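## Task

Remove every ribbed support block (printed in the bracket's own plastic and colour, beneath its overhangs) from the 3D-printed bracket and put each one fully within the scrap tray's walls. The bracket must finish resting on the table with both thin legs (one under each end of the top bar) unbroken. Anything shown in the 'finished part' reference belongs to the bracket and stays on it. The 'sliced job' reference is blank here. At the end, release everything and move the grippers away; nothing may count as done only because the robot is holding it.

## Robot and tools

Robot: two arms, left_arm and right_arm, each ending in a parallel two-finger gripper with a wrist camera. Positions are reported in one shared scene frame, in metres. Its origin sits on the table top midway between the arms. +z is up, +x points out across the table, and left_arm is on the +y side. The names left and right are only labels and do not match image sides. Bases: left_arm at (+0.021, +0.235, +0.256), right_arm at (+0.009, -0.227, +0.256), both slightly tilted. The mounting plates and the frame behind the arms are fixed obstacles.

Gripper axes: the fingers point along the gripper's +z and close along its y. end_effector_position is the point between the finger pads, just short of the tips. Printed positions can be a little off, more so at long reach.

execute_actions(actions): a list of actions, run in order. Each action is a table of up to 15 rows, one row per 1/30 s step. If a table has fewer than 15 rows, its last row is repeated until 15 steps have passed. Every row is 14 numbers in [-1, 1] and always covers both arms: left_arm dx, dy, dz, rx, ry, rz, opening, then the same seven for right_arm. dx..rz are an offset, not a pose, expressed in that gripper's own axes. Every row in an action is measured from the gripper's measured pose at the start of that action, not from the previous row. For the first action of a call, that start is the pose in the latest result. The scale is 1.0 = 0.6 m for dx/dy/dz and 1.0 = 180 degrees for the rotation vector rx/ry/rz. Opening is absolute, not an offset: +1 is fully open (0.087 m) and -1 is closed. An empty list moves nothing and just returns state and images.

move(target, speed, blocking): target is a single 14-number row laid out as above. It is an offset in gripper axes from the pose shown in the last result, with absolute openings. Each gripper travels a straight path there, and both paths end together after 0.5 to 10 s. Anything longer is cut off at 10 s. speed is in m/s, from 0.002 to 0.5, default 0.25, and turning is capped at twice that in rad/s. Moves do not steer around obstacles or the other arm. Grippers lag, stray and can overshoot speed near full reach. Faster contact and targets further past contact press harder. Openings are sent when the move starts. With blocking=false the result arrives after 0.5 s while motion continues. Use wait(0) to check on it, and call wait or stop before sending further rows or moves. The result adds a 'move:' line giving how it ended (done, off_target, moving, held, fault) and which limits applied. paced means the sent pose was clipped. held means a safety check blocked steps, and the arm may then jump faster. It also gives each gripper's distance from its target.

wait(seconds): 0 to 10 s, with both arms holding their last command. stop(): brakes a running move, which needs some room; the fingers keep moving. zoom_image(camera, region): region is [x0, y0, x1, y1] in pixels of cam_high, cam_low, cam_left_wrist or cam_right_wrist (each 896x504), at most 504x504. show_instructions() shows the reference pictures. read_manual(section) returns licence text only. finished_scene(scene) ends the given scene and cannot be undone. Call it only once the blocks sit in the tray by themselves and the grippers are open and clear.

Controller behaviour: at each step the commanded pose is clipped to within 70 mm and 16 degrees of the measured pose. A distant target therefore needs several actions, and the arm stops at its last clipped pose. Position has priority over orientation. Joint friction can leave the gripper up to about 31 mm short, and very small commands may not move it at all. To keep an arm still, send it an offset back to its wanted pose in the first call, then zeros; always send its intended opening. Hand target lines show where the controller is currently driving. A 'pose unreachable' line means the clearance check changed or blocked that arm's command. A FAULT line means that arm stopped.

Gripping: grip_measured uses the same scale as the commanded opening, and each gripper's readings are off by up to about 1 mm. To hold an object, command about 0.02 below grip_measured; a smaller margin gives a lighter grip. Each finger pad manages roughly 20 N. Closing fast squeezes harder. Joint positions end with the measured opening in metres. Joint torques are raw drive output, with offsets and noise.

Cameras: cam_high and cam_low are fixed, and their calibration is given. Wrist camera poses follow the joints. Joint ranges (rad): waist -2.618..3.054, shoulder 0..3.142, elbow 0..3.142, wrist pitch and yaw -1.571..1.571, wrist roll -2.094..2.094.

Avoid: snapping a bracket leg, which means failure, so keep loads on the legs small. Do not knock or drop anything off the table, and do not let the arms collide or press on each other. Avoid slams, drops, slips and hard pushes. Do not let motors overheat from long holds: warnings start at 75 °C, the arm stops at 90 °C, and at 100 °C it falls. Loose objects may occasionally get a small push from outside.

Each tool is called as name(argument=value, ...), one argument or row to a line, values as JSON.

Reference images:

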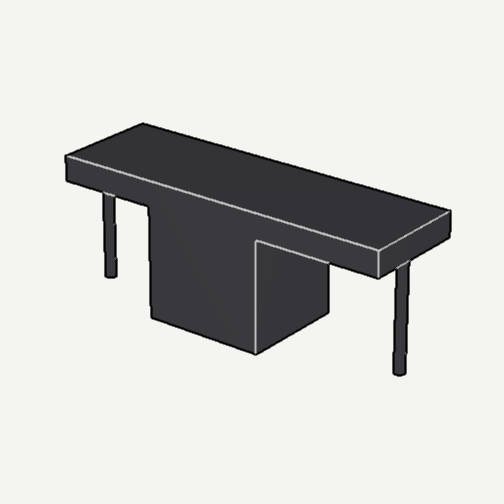

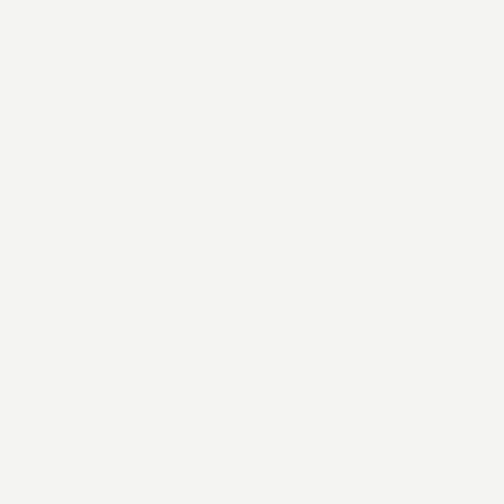

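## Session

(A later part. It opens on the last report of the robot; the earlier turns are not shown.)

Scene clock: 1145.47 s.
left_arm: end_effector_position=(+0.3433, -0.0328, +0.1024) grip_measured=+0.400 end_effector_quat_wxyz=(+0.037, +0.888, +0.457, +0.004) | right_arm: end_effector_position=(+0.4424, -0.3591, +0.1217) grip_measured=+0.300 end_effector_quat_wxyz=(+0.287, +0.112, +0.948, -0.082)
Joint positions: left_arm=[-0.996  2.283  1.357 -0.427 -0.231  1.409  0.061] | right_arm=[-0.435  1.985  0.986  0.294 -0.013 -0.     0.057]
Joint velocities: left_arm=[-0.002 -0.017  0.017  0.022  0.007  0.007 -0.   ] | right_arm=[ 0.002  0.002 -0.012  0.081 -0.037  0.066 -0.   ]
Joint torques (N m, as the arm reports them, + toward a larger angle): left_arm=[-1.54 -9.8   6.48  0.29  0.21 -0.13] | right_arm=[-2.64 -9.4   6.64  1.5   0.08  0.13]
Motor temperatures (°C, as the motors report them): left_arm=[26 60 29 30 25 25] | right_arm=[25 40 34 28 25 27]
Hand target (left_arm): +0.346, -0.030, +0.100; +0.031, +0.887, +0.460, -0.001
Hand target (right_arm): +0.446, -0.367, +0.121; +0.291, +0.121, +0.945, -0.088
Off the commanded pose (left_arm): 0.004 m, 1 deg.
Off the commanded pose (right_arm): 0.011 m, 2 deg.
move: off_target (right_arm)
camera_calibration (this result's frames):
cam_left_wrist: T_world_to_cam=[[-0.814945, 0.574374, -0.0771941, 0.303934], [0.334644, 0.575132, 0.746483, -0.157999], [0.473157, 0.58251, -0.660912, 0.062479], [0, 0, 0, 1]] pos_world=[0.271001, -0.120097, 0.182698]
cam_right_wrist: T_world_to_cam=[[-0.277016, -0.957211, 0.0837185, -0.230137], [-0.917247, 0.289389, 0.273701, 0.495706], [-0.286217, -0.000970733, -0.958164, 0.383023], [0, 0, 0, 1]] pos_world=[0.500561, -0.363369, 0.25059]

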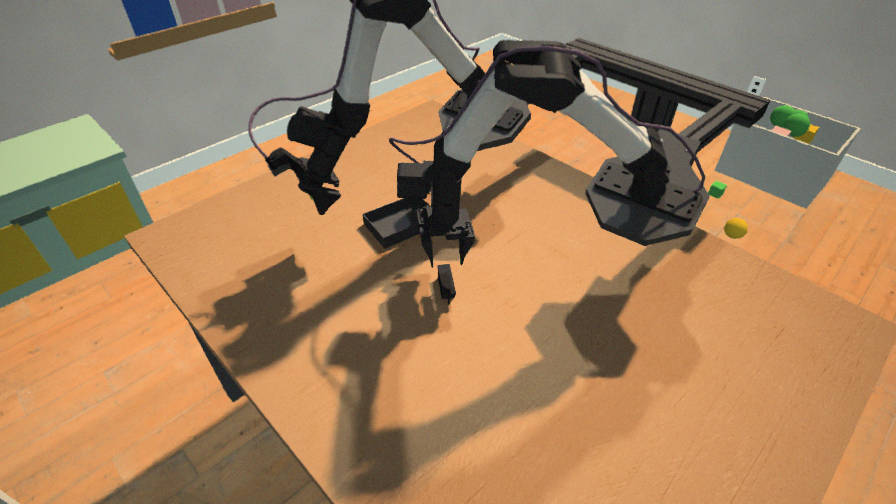

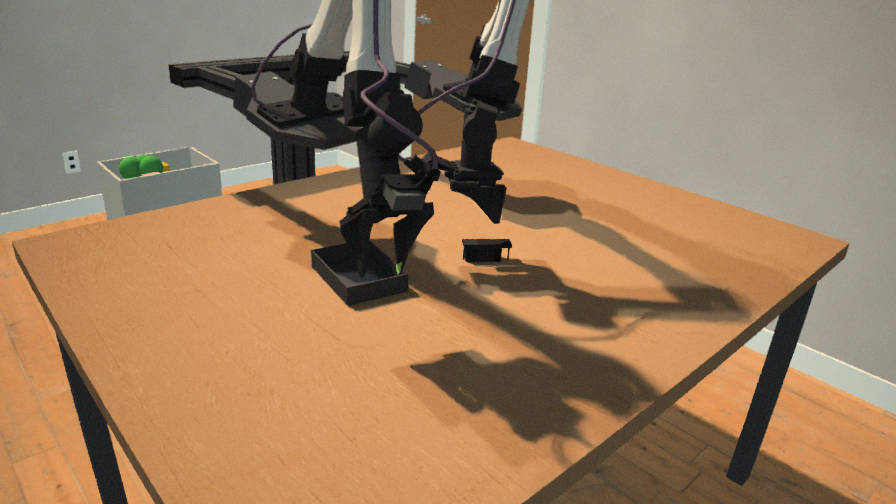

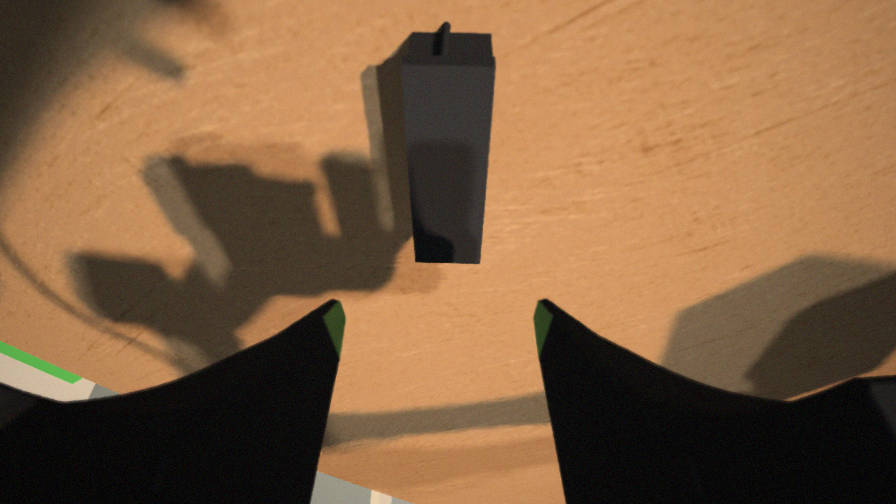

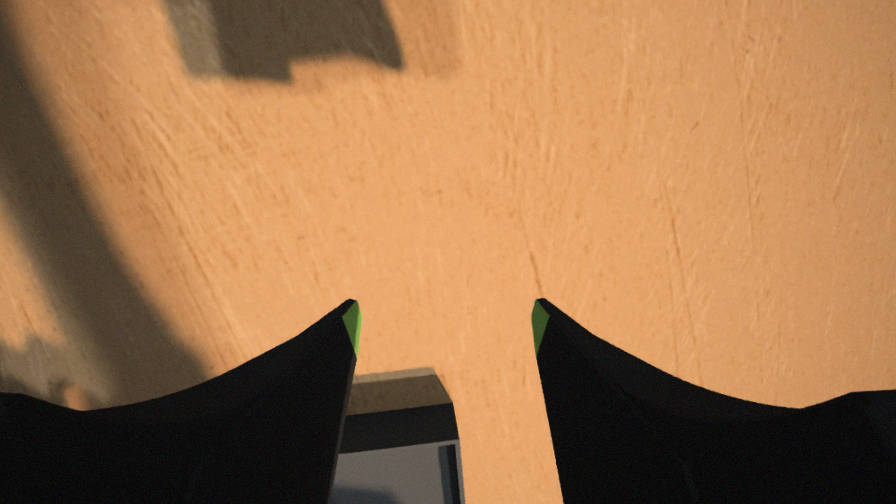

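move(
  target=[0.0137, -0.071, 0.0, 0, 0, -0.5, 0.4, -0.2218, 0.122, -0.0165, -0.1437, -0.2198, -0.0557, 0.3],
  speed=0.2,
)

Scene clock: 1166.20 s.
left_arm: end_effector_position=(+0.3166, -0.0065, +0.0999) grip_measured=+0.400 end_effector_quat_wxyz=(+0.031, +0.315, +0.948, -0.019) | right_arm: end_effector_position=(+0.5597, -0.2983, +0.1979) grip_measured=+0.300 end_effector_quat_wxyz=(+0.591, -0.073, +0.800, +0.077)
Joint positions: left_arm=[-0.886  2.248  1.338 -0.419 -0.215 -0.03   0.061] | right_arm=[-0.435  2.125  0.986  1.125 -0.501 -0.004  0.057]
Joint velocities: left_arm=[-0.007  0.002 -0.007 -0.022 -0.066  0.007  0.   ] | right_arm=[ 0.002  0.002 -0.002  0.037 -0.007 -0.007  0.001]
Joint torques (N m, as the arm reports them, + toward a larger angle): left_arm=[ -1.23 -11.48   2.54   0.63   0.18  -0.23] | right_arm=[-3.06 -9.74  6.54  2.02 -0.22  0.1 ]
Motor temperatures (°C, as the motors report them): left_arm=[26 59 30 29 25 25] | right_arm=[26 42 34 30 25 27]
Hand target (left_arm): +0.315, -0.001, +0.099; +0.029, +0.305, +0.952, -0.022
Hand target (right_arm): +0.563, -0.306, +0.197; +0.594, -0.069, +0.797, +0.077
Off the commanded pose (left_arm): 0.006 m, 1 deg.
Off the commanded pose (right_arm): 0.011 m, 1 deg.
move: off_target (right_arm)
camera_calibration (this result's frames):
cam_left_wrist: T_world_to_cam=[[-0.594156, -0.804294, 0.00944141, 0.179399], [-0.554742, 0.418248, 0.719257, 0.120957], [-0.582443, 0.422113, -0.69468, 0.394634], [0, 0, 0, 1]] pos_world=[0.403543, -0.0728803, 0.185452]
cam_right_wrist: T_world_to_cam=[[0.199106, -0.978428, -0.0550911, -0.391125], [-0.908205, -0.163114, -0.38543, 0.555233], [0.36813, 0.126776, -0.921091, 0.154235], [0, 0, 0, 1]] pos_world=[0.525363, -0.311674, 0.334521]

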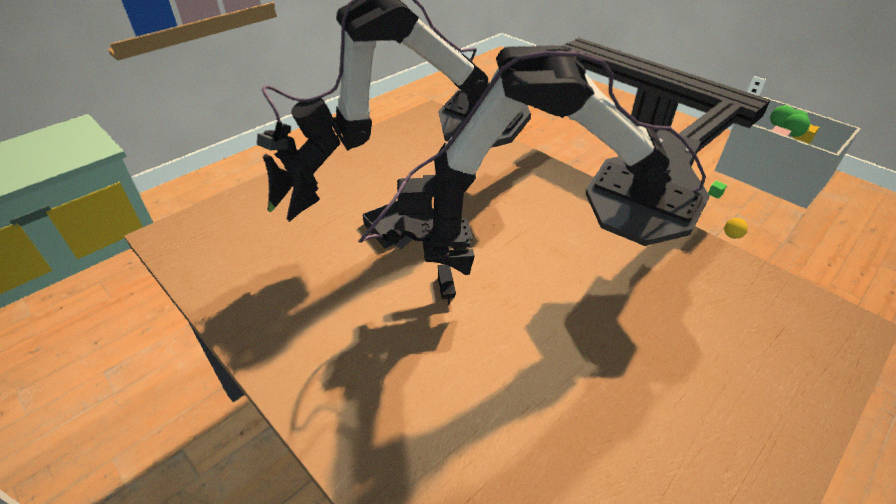

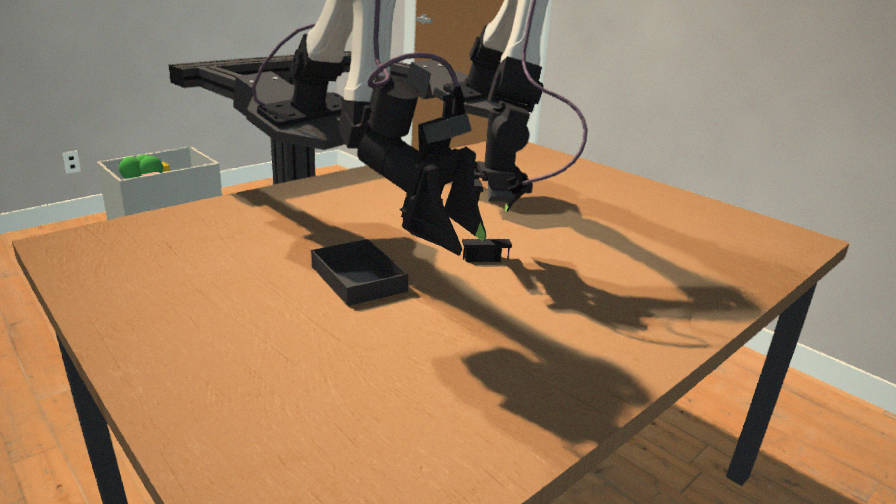

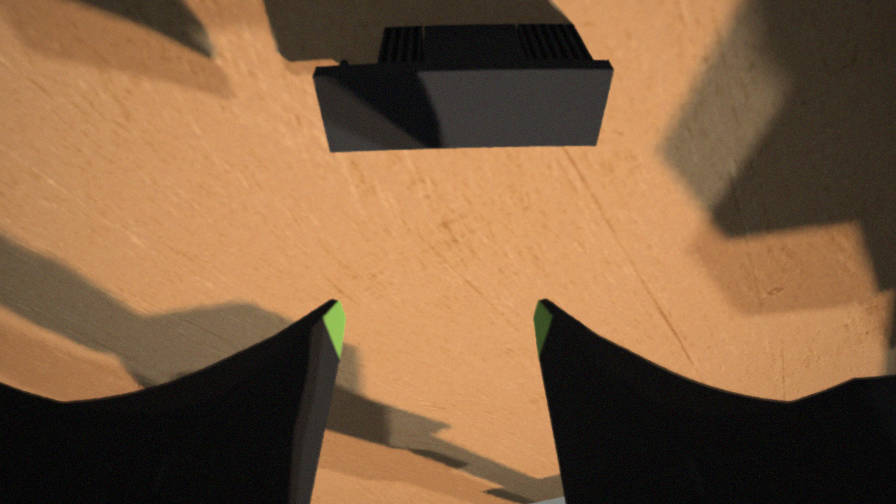

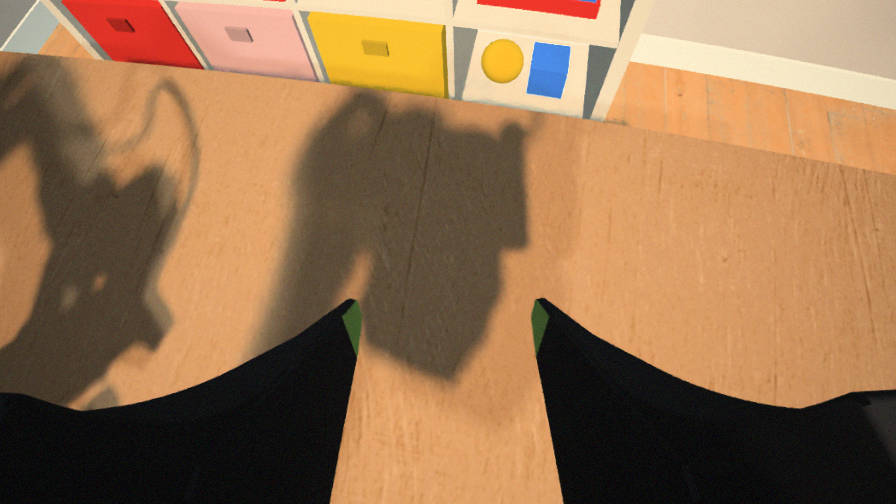

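zoom_image(
  camera="cam_left_wrist",
  region=[290, 0, 640, 170],
)

Region (290, 0, 640, 170) of cam_left_wrist's 896x504 image, scaled by 1.440, with more detail than that image has; it fills the top 245 rows of this view, and the rest is white.

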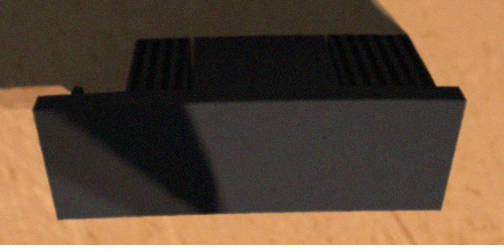

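move(
  target=[-0.0567, 0.018, 0.004, 0, 0, -0.512, 0.4, 0, 0.1885, -0.0688, -0.2228, 0, 0, 0.3],
  speed=0.2,
)

Scene clock: 1181.23 s.
left_arm: end_effector_position=(+0.3523, -0.0226, +0.0996) grip_measured=+0.400 end_effector_quat_wxyz=(+0.012, -0.455, +0.890, -0.032) | right_arm: end_effector_position=(+0.4986, -0.2010, +0.2141) grip_measured=+0.300 end_effector_quat_wxyz=(+0.531, -0.269, +0.728, +0.340)
Joint positions: left_arm=[-0.766  2.217  1.314 -0.404 -0.195 -1.499  0.061] | right_arm=[-0.443  2.116  0.986  1.095 -1.192 -0.024  0.057]
Joint velocities: left_arm=[ 0.007 -0.017 -0.017  0.007  0.007 -0.125  0.   ] | right_arm=[-0.002 -0.022 -0.007  0.022 -0.022 -0.007 -0.001]
Joint torques (N m, as the arm reports them, + toward a larger angle): left_arm=[ -0.78 -11.5    2.31   0.59   0.09  -0.25] | right_arm=[ -0.93 -10.9    4.36   1.45  -0.32  -0.09]
Motor temperatures (°C, as the motors report them): left_arm=[26 61 30 29 25 25] | right_arm=[26 44 34 32 25 27]
Hand target (left_arm): +0.351, -0.018, +0.100; +0.009, -0.464, +0.885, -0.034
Hand target (right_arm): +0.497, -0.197, +0.212; +0.526, -0.271, +0.728, +0.347
Off the commanded pose (left_arm): 0.005 m, 1 deg.
Off the commanded pose (right_arm): 0.005 m, 1 deg.
move: done
camera_calibration (this result's frames):
cam_left_wrist: T_world_to_cam=[[0.812439, -0.579976, 0.0597635, -0.307826], [-0.406889, -0.490572, 0.770572, 0.0700251], [-0.417595, -0.650359, -0.634545, 0.333721], [0, 0, 0, 1]] pos_world=[0.417942, 0.0728595, 0.176199]
cam_right_wrist: T_world_to_cam=[[0.744002, -0.627969, -0.228287, -0.447055], [-0.653093, -0.61126, -0.447025, 0.317827], [0.141175, 0.48168, -0.864901, 0.351801], [0, 0, 0, 1]] pos_world=[0.490515, -0.255917, 0.344293]

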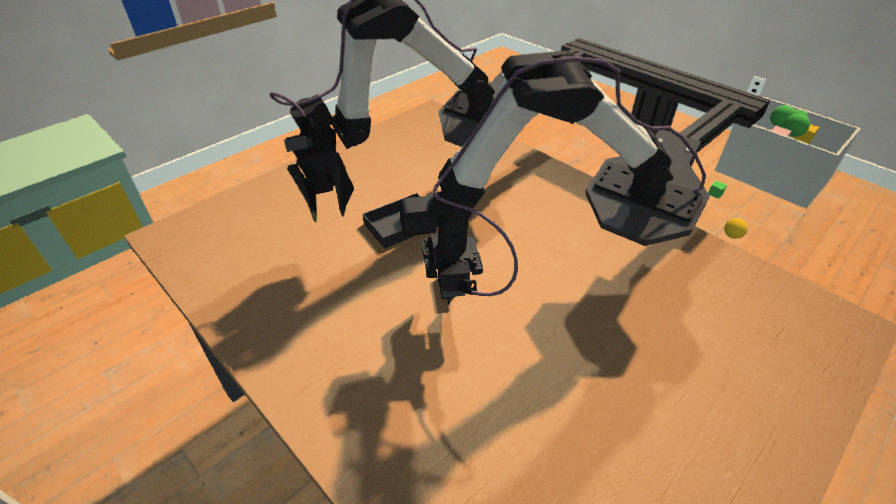

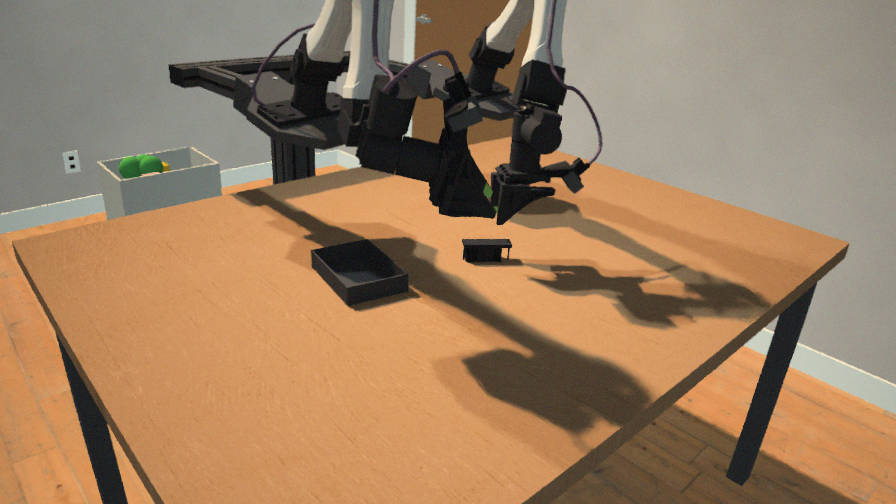

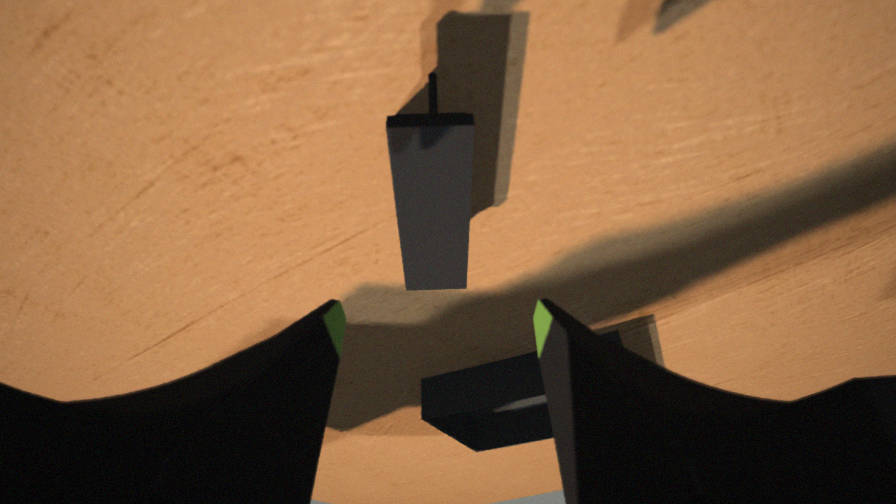

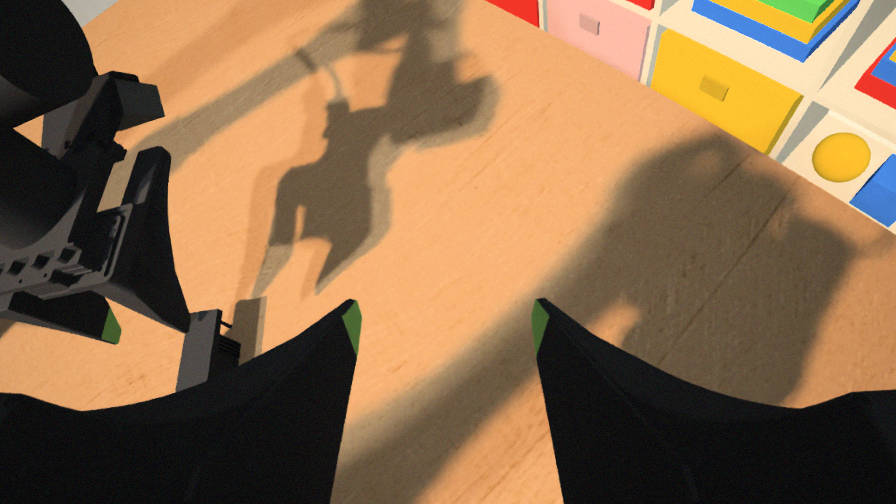

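move(
  target=[-0.033, 0.006, 0.063, 0, 0, 0, 0.4, 0, 0, 0, 0, 0, 0, 0.3],
  speed=0.05,
)

Scene clock: 1194.70 s.
left_arm: end_effector_position=(+0.3592, -0.0054, +0.0686) grip_measured=+0.400 end_effector_quat_wxyz=(+0.015, -0.453, +0.891, -0.027) | right_arm: end_effector_position=(+0.4985, -0.2010, +0.2141) grip_measured=+0.300 end_effector_quat_wxyz=(+0.531, -0.269, +0.728, +0.340)
Joint positions: left_arm=[-0.71   2.291  1.314 -0.325 -0.191 -1.44   0.061] | right_arm=[-0.443  2.116  0.986  1.095 -1.193 -0.025  0.057]
Joint velocities: left_arm=[-0.007 -0.017  0.007  0.037  0.037  0.007 -0.001] | right_arm=[ 0.017 -0.017 -0.027  0.037  0.007 -0.007  0.   ]
Joint torques (N m, as the arm reports them, + toward a larger angle): left_arm=[-0.92 -8.75  5.33  0.59  0.07 -0.08] | right_arm=[ -1.53 -10.93   4.29   1.62  -0.24   0.01]
Motor temperatures (°C, as the motors report them): left_arm=[26 62 29 29 25 25] | right_arm=[26 46 34 32 25 27]
Hand target (left_arm): +0.363, -0.006, +0.061; +0.013, -0.455, +0.890, -0.031
Hand target (right_arm): +0.499, -0.201, +0.214; +0.531, -0.269, +0.728, +0.340
Off the commanded pose (left_arm): 0.008 m, 1 deg.
Off the commanded pose (right_arm): 0.000 m, 0 deg.
move: done
camera_calibration (this result's frames):
cam_left_wrist: T_world_to_cam=[[0.810067, -0.58387, 0.053731, -0.300342], [-0.409645, -0.49801, 0.764315, 0.106471], [-0.419502, -0.641157, -0.642601, 0.32942], [0, 0, 0, 1]] pos_world=[0.425105, 0.088873, 0.146446]
cam_right_wrist: T_world_to_cam=[[0.744473, -0.627373, -0.228392, -0.447015], [-0.652667, -0.611786, -0.446927, 0.317413], [0.140663, 0.481789, -0.864924, 0.35201], [0, 0, 0, 1]] pos_world=[0.49044, -0.255851, 0.344227]

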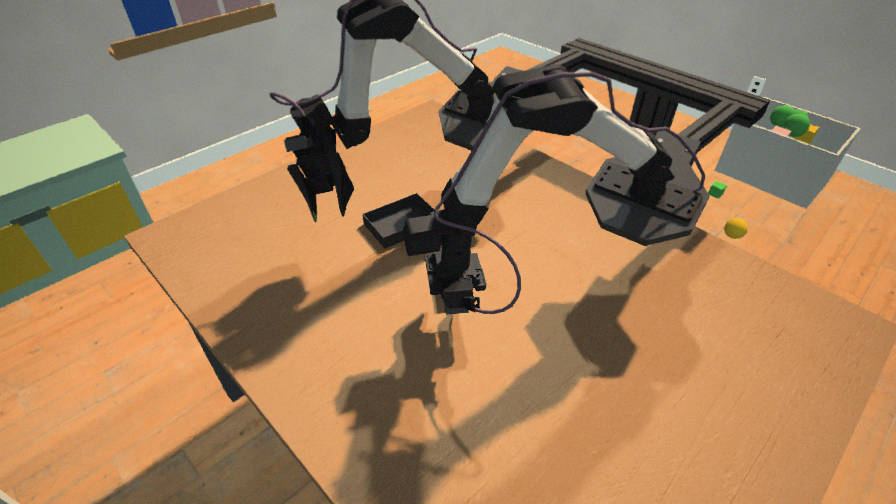

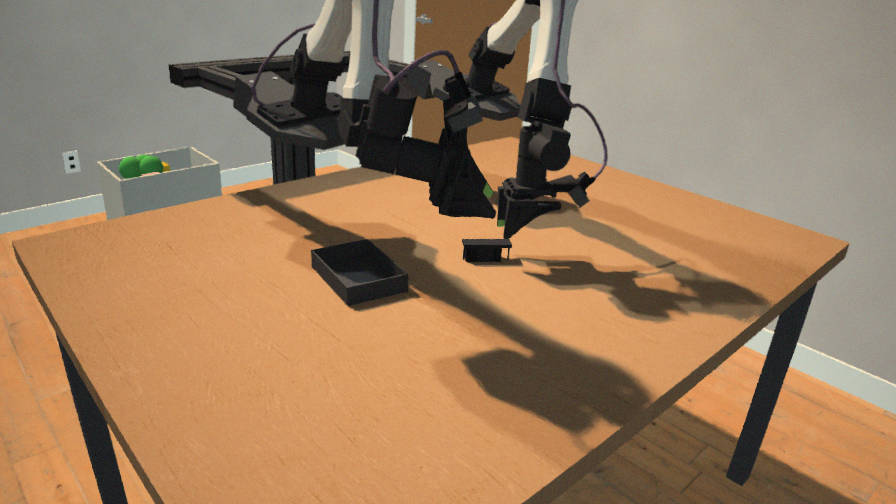

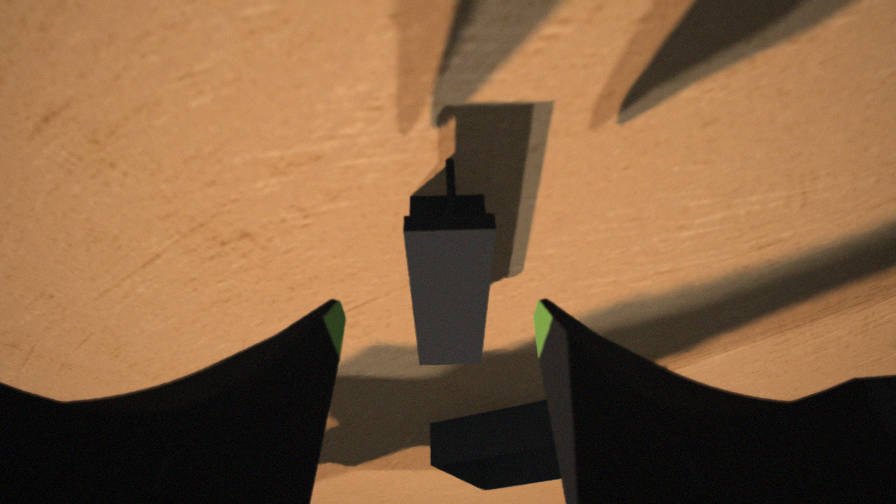

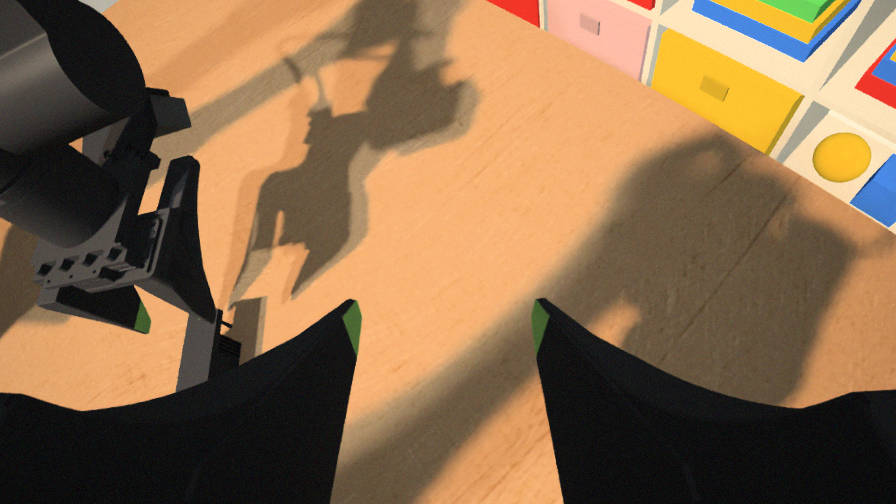

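move(
  target=[0.005, -0.011, 0.055, 0, 0, 0, 0.4, 0, 0, 0, 0, 0, 0, 0.3],
  speed=0.03,
)

Scene clock: 1204.17 s.
left_arm: end_effector_position=(+0.3584, -0.0109, +0.0429) grip_measured=+0.400 end_effector_quat_wxyz=(+0.012, -0.452, +0.892, -0.023) | right_arm: end_effector_position=(+0.4985, -0.2010, +0.2141) grip_measured=+0.300 end_effector_quat_wxyz=(+0.531, -0.269, +0.728, +0.340)
Joint positions: left_arm=[-0.71   2.383  1.363 -0.293 -0.191 -1.438  0.061] | right_arm=[-0.443  2.116  0.986  1.095 -1.193 -0.025  0.057]
Joint velocities: left_arm=[-0.012  0.007  0.007 -0.007  0.007 -0.051 -0.001] | right_arm=[-0.017  0.007 -0.022  0.022  0.007 -0.007 -0.001]
Joint torques (N m, as the arm reports them, + toward a larger angle): left_arm=[-1.5  -9.1   5.65  0.59 -0.03 -0.15] | right_arm=[ -1.6  -10.96   4.15   1.62  -0.23  -0.01]
Motor temperatures (°C, as the motors report them): left_arm=[26 61 30 29 25 25] | right_arm=[26 47 33 32 25 27]
Hand target (left_arm): +0.364, -0.013, +0.036; +0.015, -0.453, +0.891, -0.027
Hand target (right_arm): +0.498, -0.201, +0.214; +0.531, -0.269, +0.728, +0.340
Off the commanded pose (left_arm): 0.009 m, 1 deg.
Off the commanded pose (right_arm): 0.000 m, 0 deg.
move: done
camera_calibration (this result's frames):
cam_left_wrist: T_world_to_cam=[[0.808169, -0.58735, 0.0433823, -0.300536], [-0.404562, -0.500109, 0.765651, 0.121179], [-0.428009, -0.636326, -0.641792, 0.312119], [0, 0, 0, 1]] pos_world=[0.425498, 0.0826925, 0.120572]
cam_right_wrist: T_world_to_cam=[[0.744473, -0.627373, -0.228392, -0.447015], [-0.652667, -0.611786, -0.446927, 0.317413], [0.140663, 0.481789, -0.864924, 0.35201], [0, 0, 0, 1]] pos_world=[0.49044, -0.255851, 0.344227]

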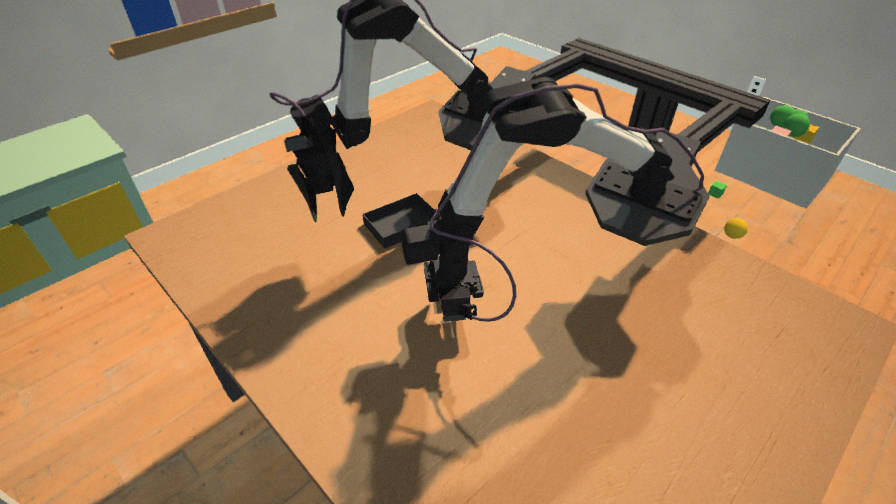

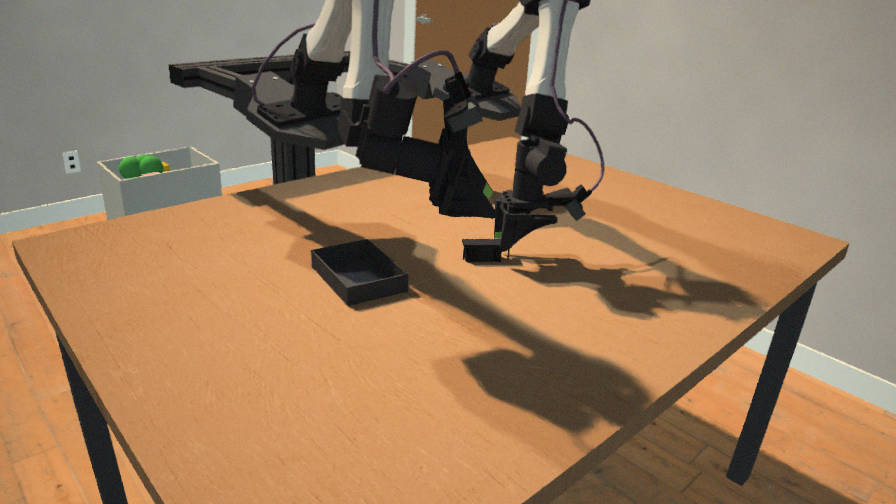

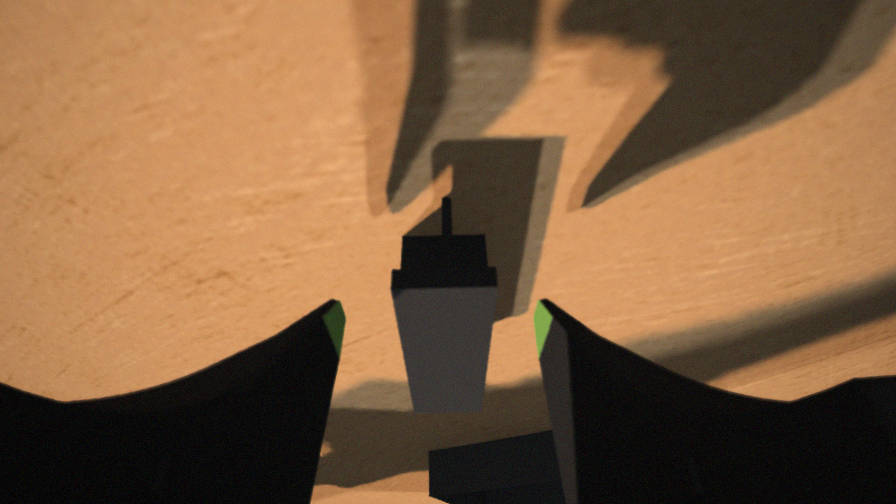

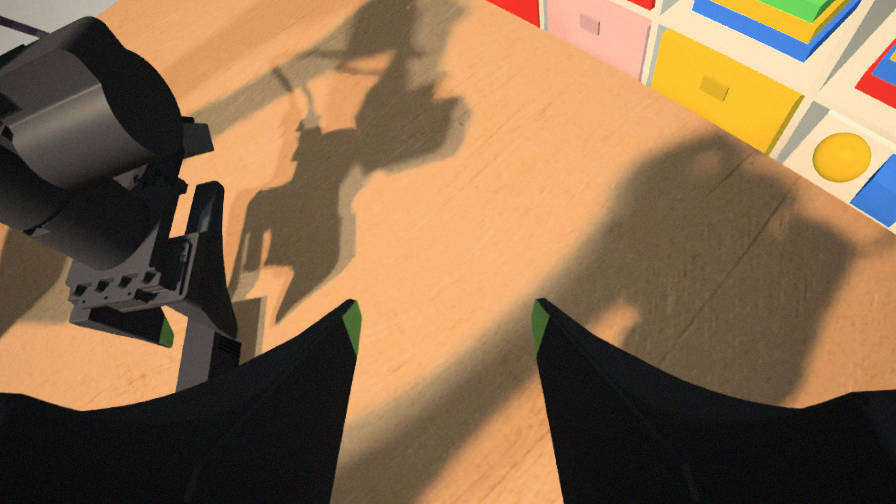

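execute_actions(
  actions=[
    [[0,0,0,0,0,0,0.3,0,0,0,0,0,0,0.3],[0,0,0,0,0,0,0.25,0,0,0,0,0,0,0.3],[0,0,0,0,0,0,0.2,0,0,0,0,0,0,0.3],[0,0,0,0,0,0,0.15,0,0,0,0,0,0,0.3],[0,0,0,0,0,0,0.1,0,0,0,0,0,0,0.3],[0,0,0,0,0,0,0.05,0,0,0,0,0,0,0.3],[0,0,0,0,0,0,0.0,0,0,0,0,0,0,0.3],[0,0,0,0,0,0,-0.04,0,0,0,0,0,0,0.3],[0,0,0,0,0,0,-0.08,0,0,0,0,0,0,0.3],[0,0,0,0,0,0,-0.12,0,0,0,0,0,0,0.3],[0,0,0,0,0,0,-0.15,0,0,0,0,0,0,0.3],[0,0,0,0,0,0,-0.18,0,0,0,0,0,0,0.3],[0,0,0,0,0,0,-0.2,0,0,0,0,0,0,0.3],[0,0,0,0,0,0,-0.22,0,0,0,0,0,0,0.3],[0,0,0,0,0,0,-0.24,0,0,0,0,0,0,0.3]],
    [[0,0,0,0,0,0,-0.25,0,0,0,0,0,0,0.3],[0,0,0,0,0,0,-0.26,0,0,0,0,0,0,0.3],[0,0,0,0,0,0,-0.27,0,0,0,0,0,0,0.3],[0,0,0,0,0,0,-0.28,0,0,0,0,0,0,0.3],[0,0,0,0,0,0,-0.29,0,0,0,0,0,0,0.3],[0,0,0,0,0,0,-0.30,0,0,0,0,0,0,0.3],[0,0,0,0,0,0,-0.31,0,0,0,0,0,0,0.3],[0,0,0,0,0,0,-0.32,0,0,0,0,0,0,0.3],[0,0,0,0,0,0,-0.33,0,0,0,0,0,0,0.3],[0,0,0,0,0,0,-0.34,0,0,0,0,0,0,0.3],[0,0,0,0,0,0,-0.35,0,0,0,0,0,0,0.3],[0,0,0,0,0,0,-0.36,0,0,0,0,0,0,0.3],[0,0,0,0,0,0,-0.38,0,0,0,0,0,0,0.3],[0,0,0,0,0,0,-0.40,0,0,0,0,0,0,0.3],[0,0,0,0,0,0,-0.42,0,0,0,0,0,0,0.3]],
    [[0,0,0,0,0,0,-0.42,0,0,0,0,0,0,0.3]],
  ],
)

Scene clock: 1215.87 s.
left_arm: end_effector_position=(+0.3591, -0.0113, +0.0430) grip_measured=-0.358 end_effector_quat_wxyz=(+0.013, -0.452, +0.892, -0.024) | right_arm: end_effector_position=(+0.4985, -0.2010, +0.2141) grip_measured=+0.300 end_effector_quat_wxyz=(+0.531, -0.269, +0.728, +0.340)
Joint positions: left_arm=[-0.71   2.383  1.364 -0.291 -0.191 -1.438  0.028] | right_arm=[-0.443  2.116  0.986  1.095 -1.193 -0.025  0.057]
Joint velocities: left_arm=[-0.017  0.002  0.002 -0.007  0.022  0.051 -0.001] | right_arm=[-0.012  0.017  0.007 -0.037 -0.007  0.007 -0.   ]
Joint torques (N m, as the arm reports them, + toward a larger angle): left_arm=[ -2.18 -10.82   3.93   0.42  -0.03  -0.17] | right_arm=[ -1.58 -10.96   4.31   1.63  -0.24   0.01]
Motor temperatures (°C, as the motors report them): left_arm=[26 60 30 29 25 25] | right_arm=[26 48 33 33 25 27]
Hand target (left_arm): +0.359, -0.011, +0.043; +0.013, -0.452, +0.892, -0.024
Hand target (right_arm): +0.498, -0.201, +0.214; +0.531, -0.269, +0.728, +0.340
Off the commanded pose (left_arm): 0.000 m, 0 deg.
Off the commanded pose (right_arm): 0.000 m, 0 deg.
camera_calibration (this result's frames):
cam_left_wrist: T_world_to_cam=[[0.808344, -0.586941, 0.0456096, -0.301429], [-0.405838, -0.499449, 0.765406, 0.121658], [-0.426468, -0.637222, -0.641929, 0.311704], [0, 0, 0, 1]] pos_world=[0.425964, 0.082466, 0.120723]
cam_right_wrist: T_world_to_cam=[[0.744473, -0.627373, -0.228392, -0.447015], [-0.652667, -0.611786, -0.446927, 0.317413], [0.140663, 0.481789, -0.864924, 0.35201], [0, 0, 0, 1]] pos_world=[0.49044, -0.255851, 0.344227]

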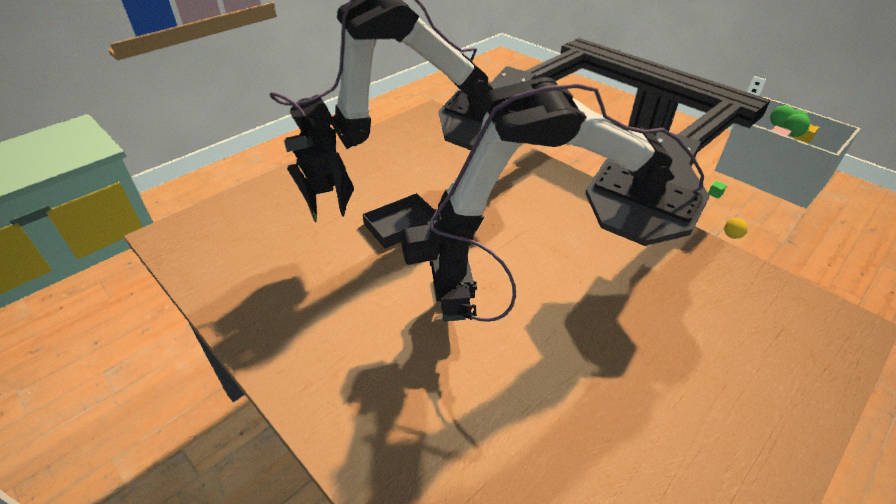

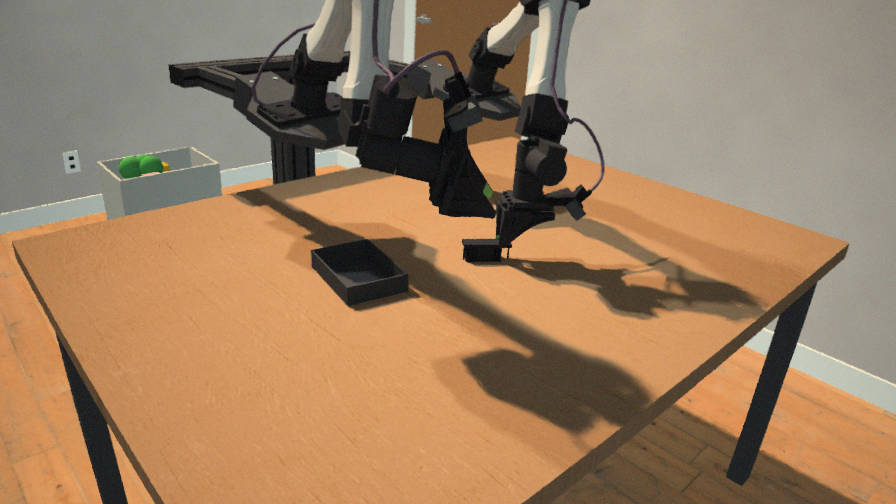

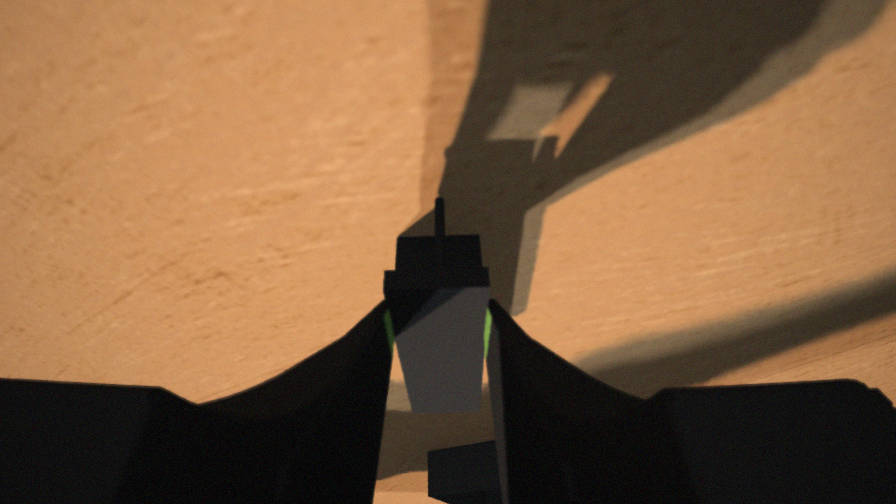

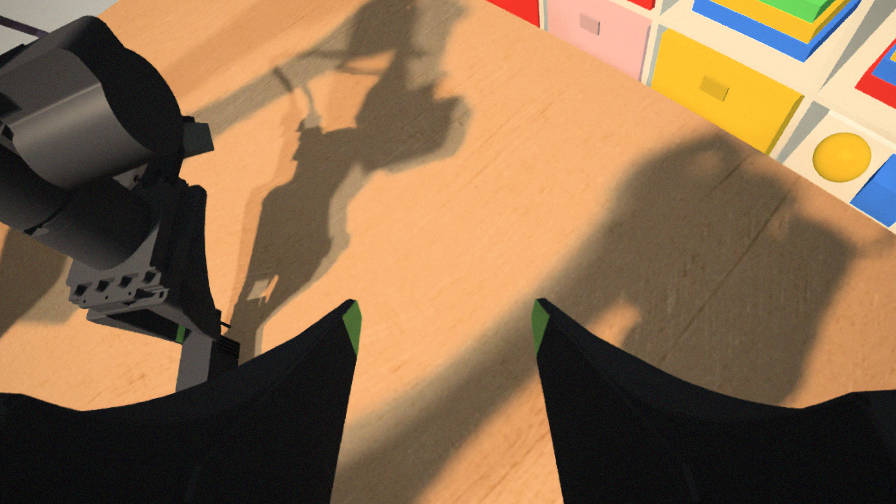

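move(
  target=[0, 0, -0.18, 0, 0, 0, -0.42, 0, 0, 0, 0, 0, 0, 0.3],
  speed=0.05,
)

Scene clock: 1221.93 s.
left_arm: end_effector_position=(+0.3675, -0.0115, +0.1513) grip_measured=-0.358 end_effector_quat_wxyz=(+0.019, -0.456, +0.889, -0.037) | right_arm: end_effector_position=(+0.4985, -0.2010, +0.2141) grip_measured=+0.300 end_effector_quat_wxyz=(+0.531, -0.269, +0.728, +0.340)
Joint positions: left_arm=[-0.752  2.082  1.339 -0.547 -0.198 -1.483  0.028] | right_arm=[-0.443  2.116  0.986  1.095 -1.193 -0.025  0.057]
Joint velocities: left_arm=[-0.012  0.002  0.012 -0.081  0.066  0.022  0.001] | right_arm=[ 0.007 -0.007 -0.022 -0.051  0.051 -0.11   0.001]
Joint torques (N m, as the arm reports them, + toward a larger angle): left_arm=[ -3.05 -11.23   3.49   0.33  -0.09  -0.22] | right_arm=[ -1.7  -10.96   4.32   1.62  -0.24   0.01]
Motor temperatures (°C, as the motors report them): left_arm=[26 60 30 29 25 25] | right_arm=[26 48 33 33 25 27]
Hand target (left_arm): +0.356, -0.008, +0.152; +0.012, -0.452, +0.892, -0.024
Hand target (right_arm): +0.498, -0.201, +0.214; +0.531, -0.269, +0.728, +0.340
Off the commanded pose (left_arm): 0.014 m, 2 deg.
Off the commanded pose (right_arm): 0.000 m, 0 deg.
move: off_target (left_arm)
camera_calibration (this result's frames):
cam_left_wrist: T_world_to_cam=[[0.812424, -0.578325, 0.0742075, -0.318999], [-0.41832, -0.489474, 0.76513, 0.0468602], [-0.406171, -0.652653, -0.639586, 0.376674], [0, 0, 0, 1]] pos_world=[0.431759, 0.0842893, 0.228733]
cam_right_wrist: T_world_to_cam=[[0.744473, -0.627373, -0.228392, -0.447015], [-0.652667, -0.611786, -0.446927, 0.317413], [0.140663, 0.481789, -0.864924, 0.35201], [0, 0, 0, 1]] pos_world=[0.49044, -0.255851, 0.344227]

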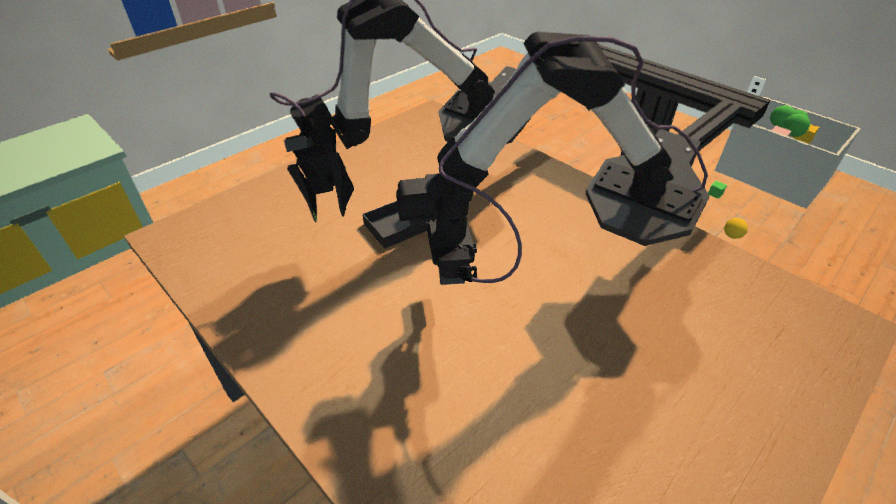

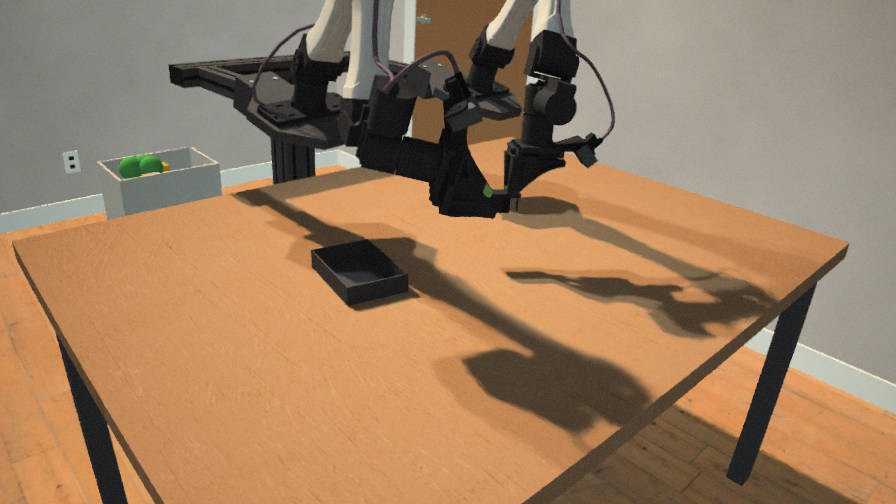

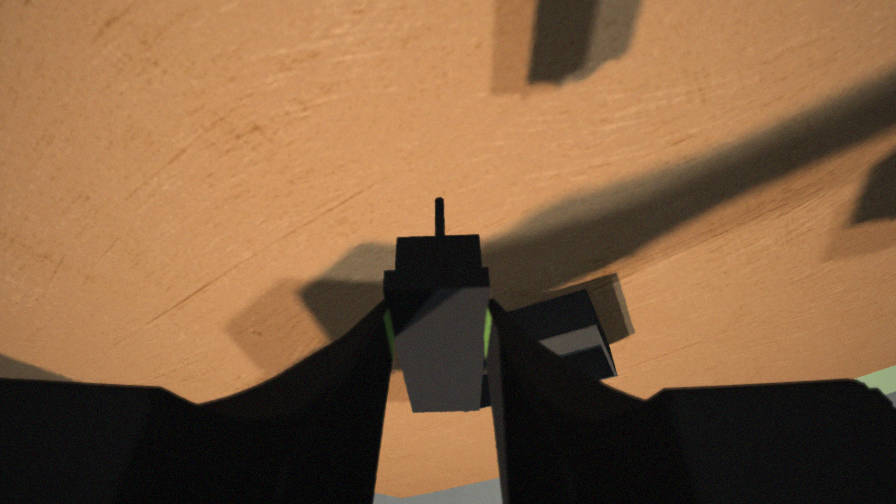

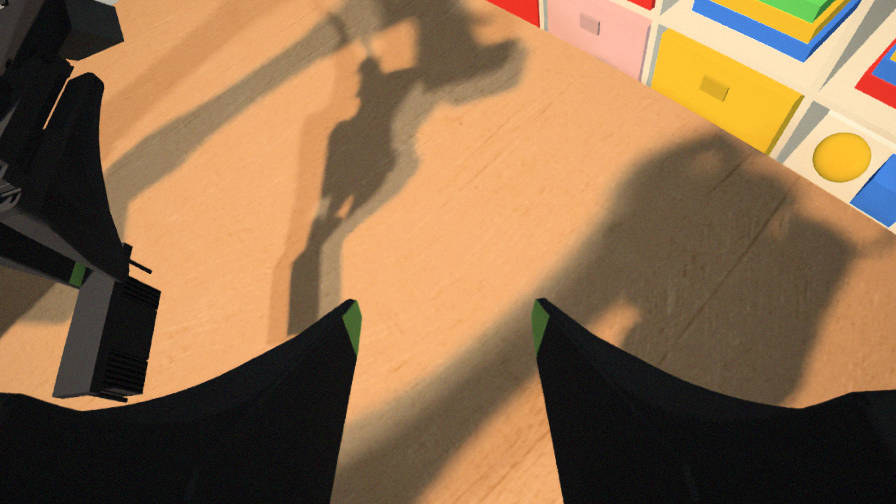

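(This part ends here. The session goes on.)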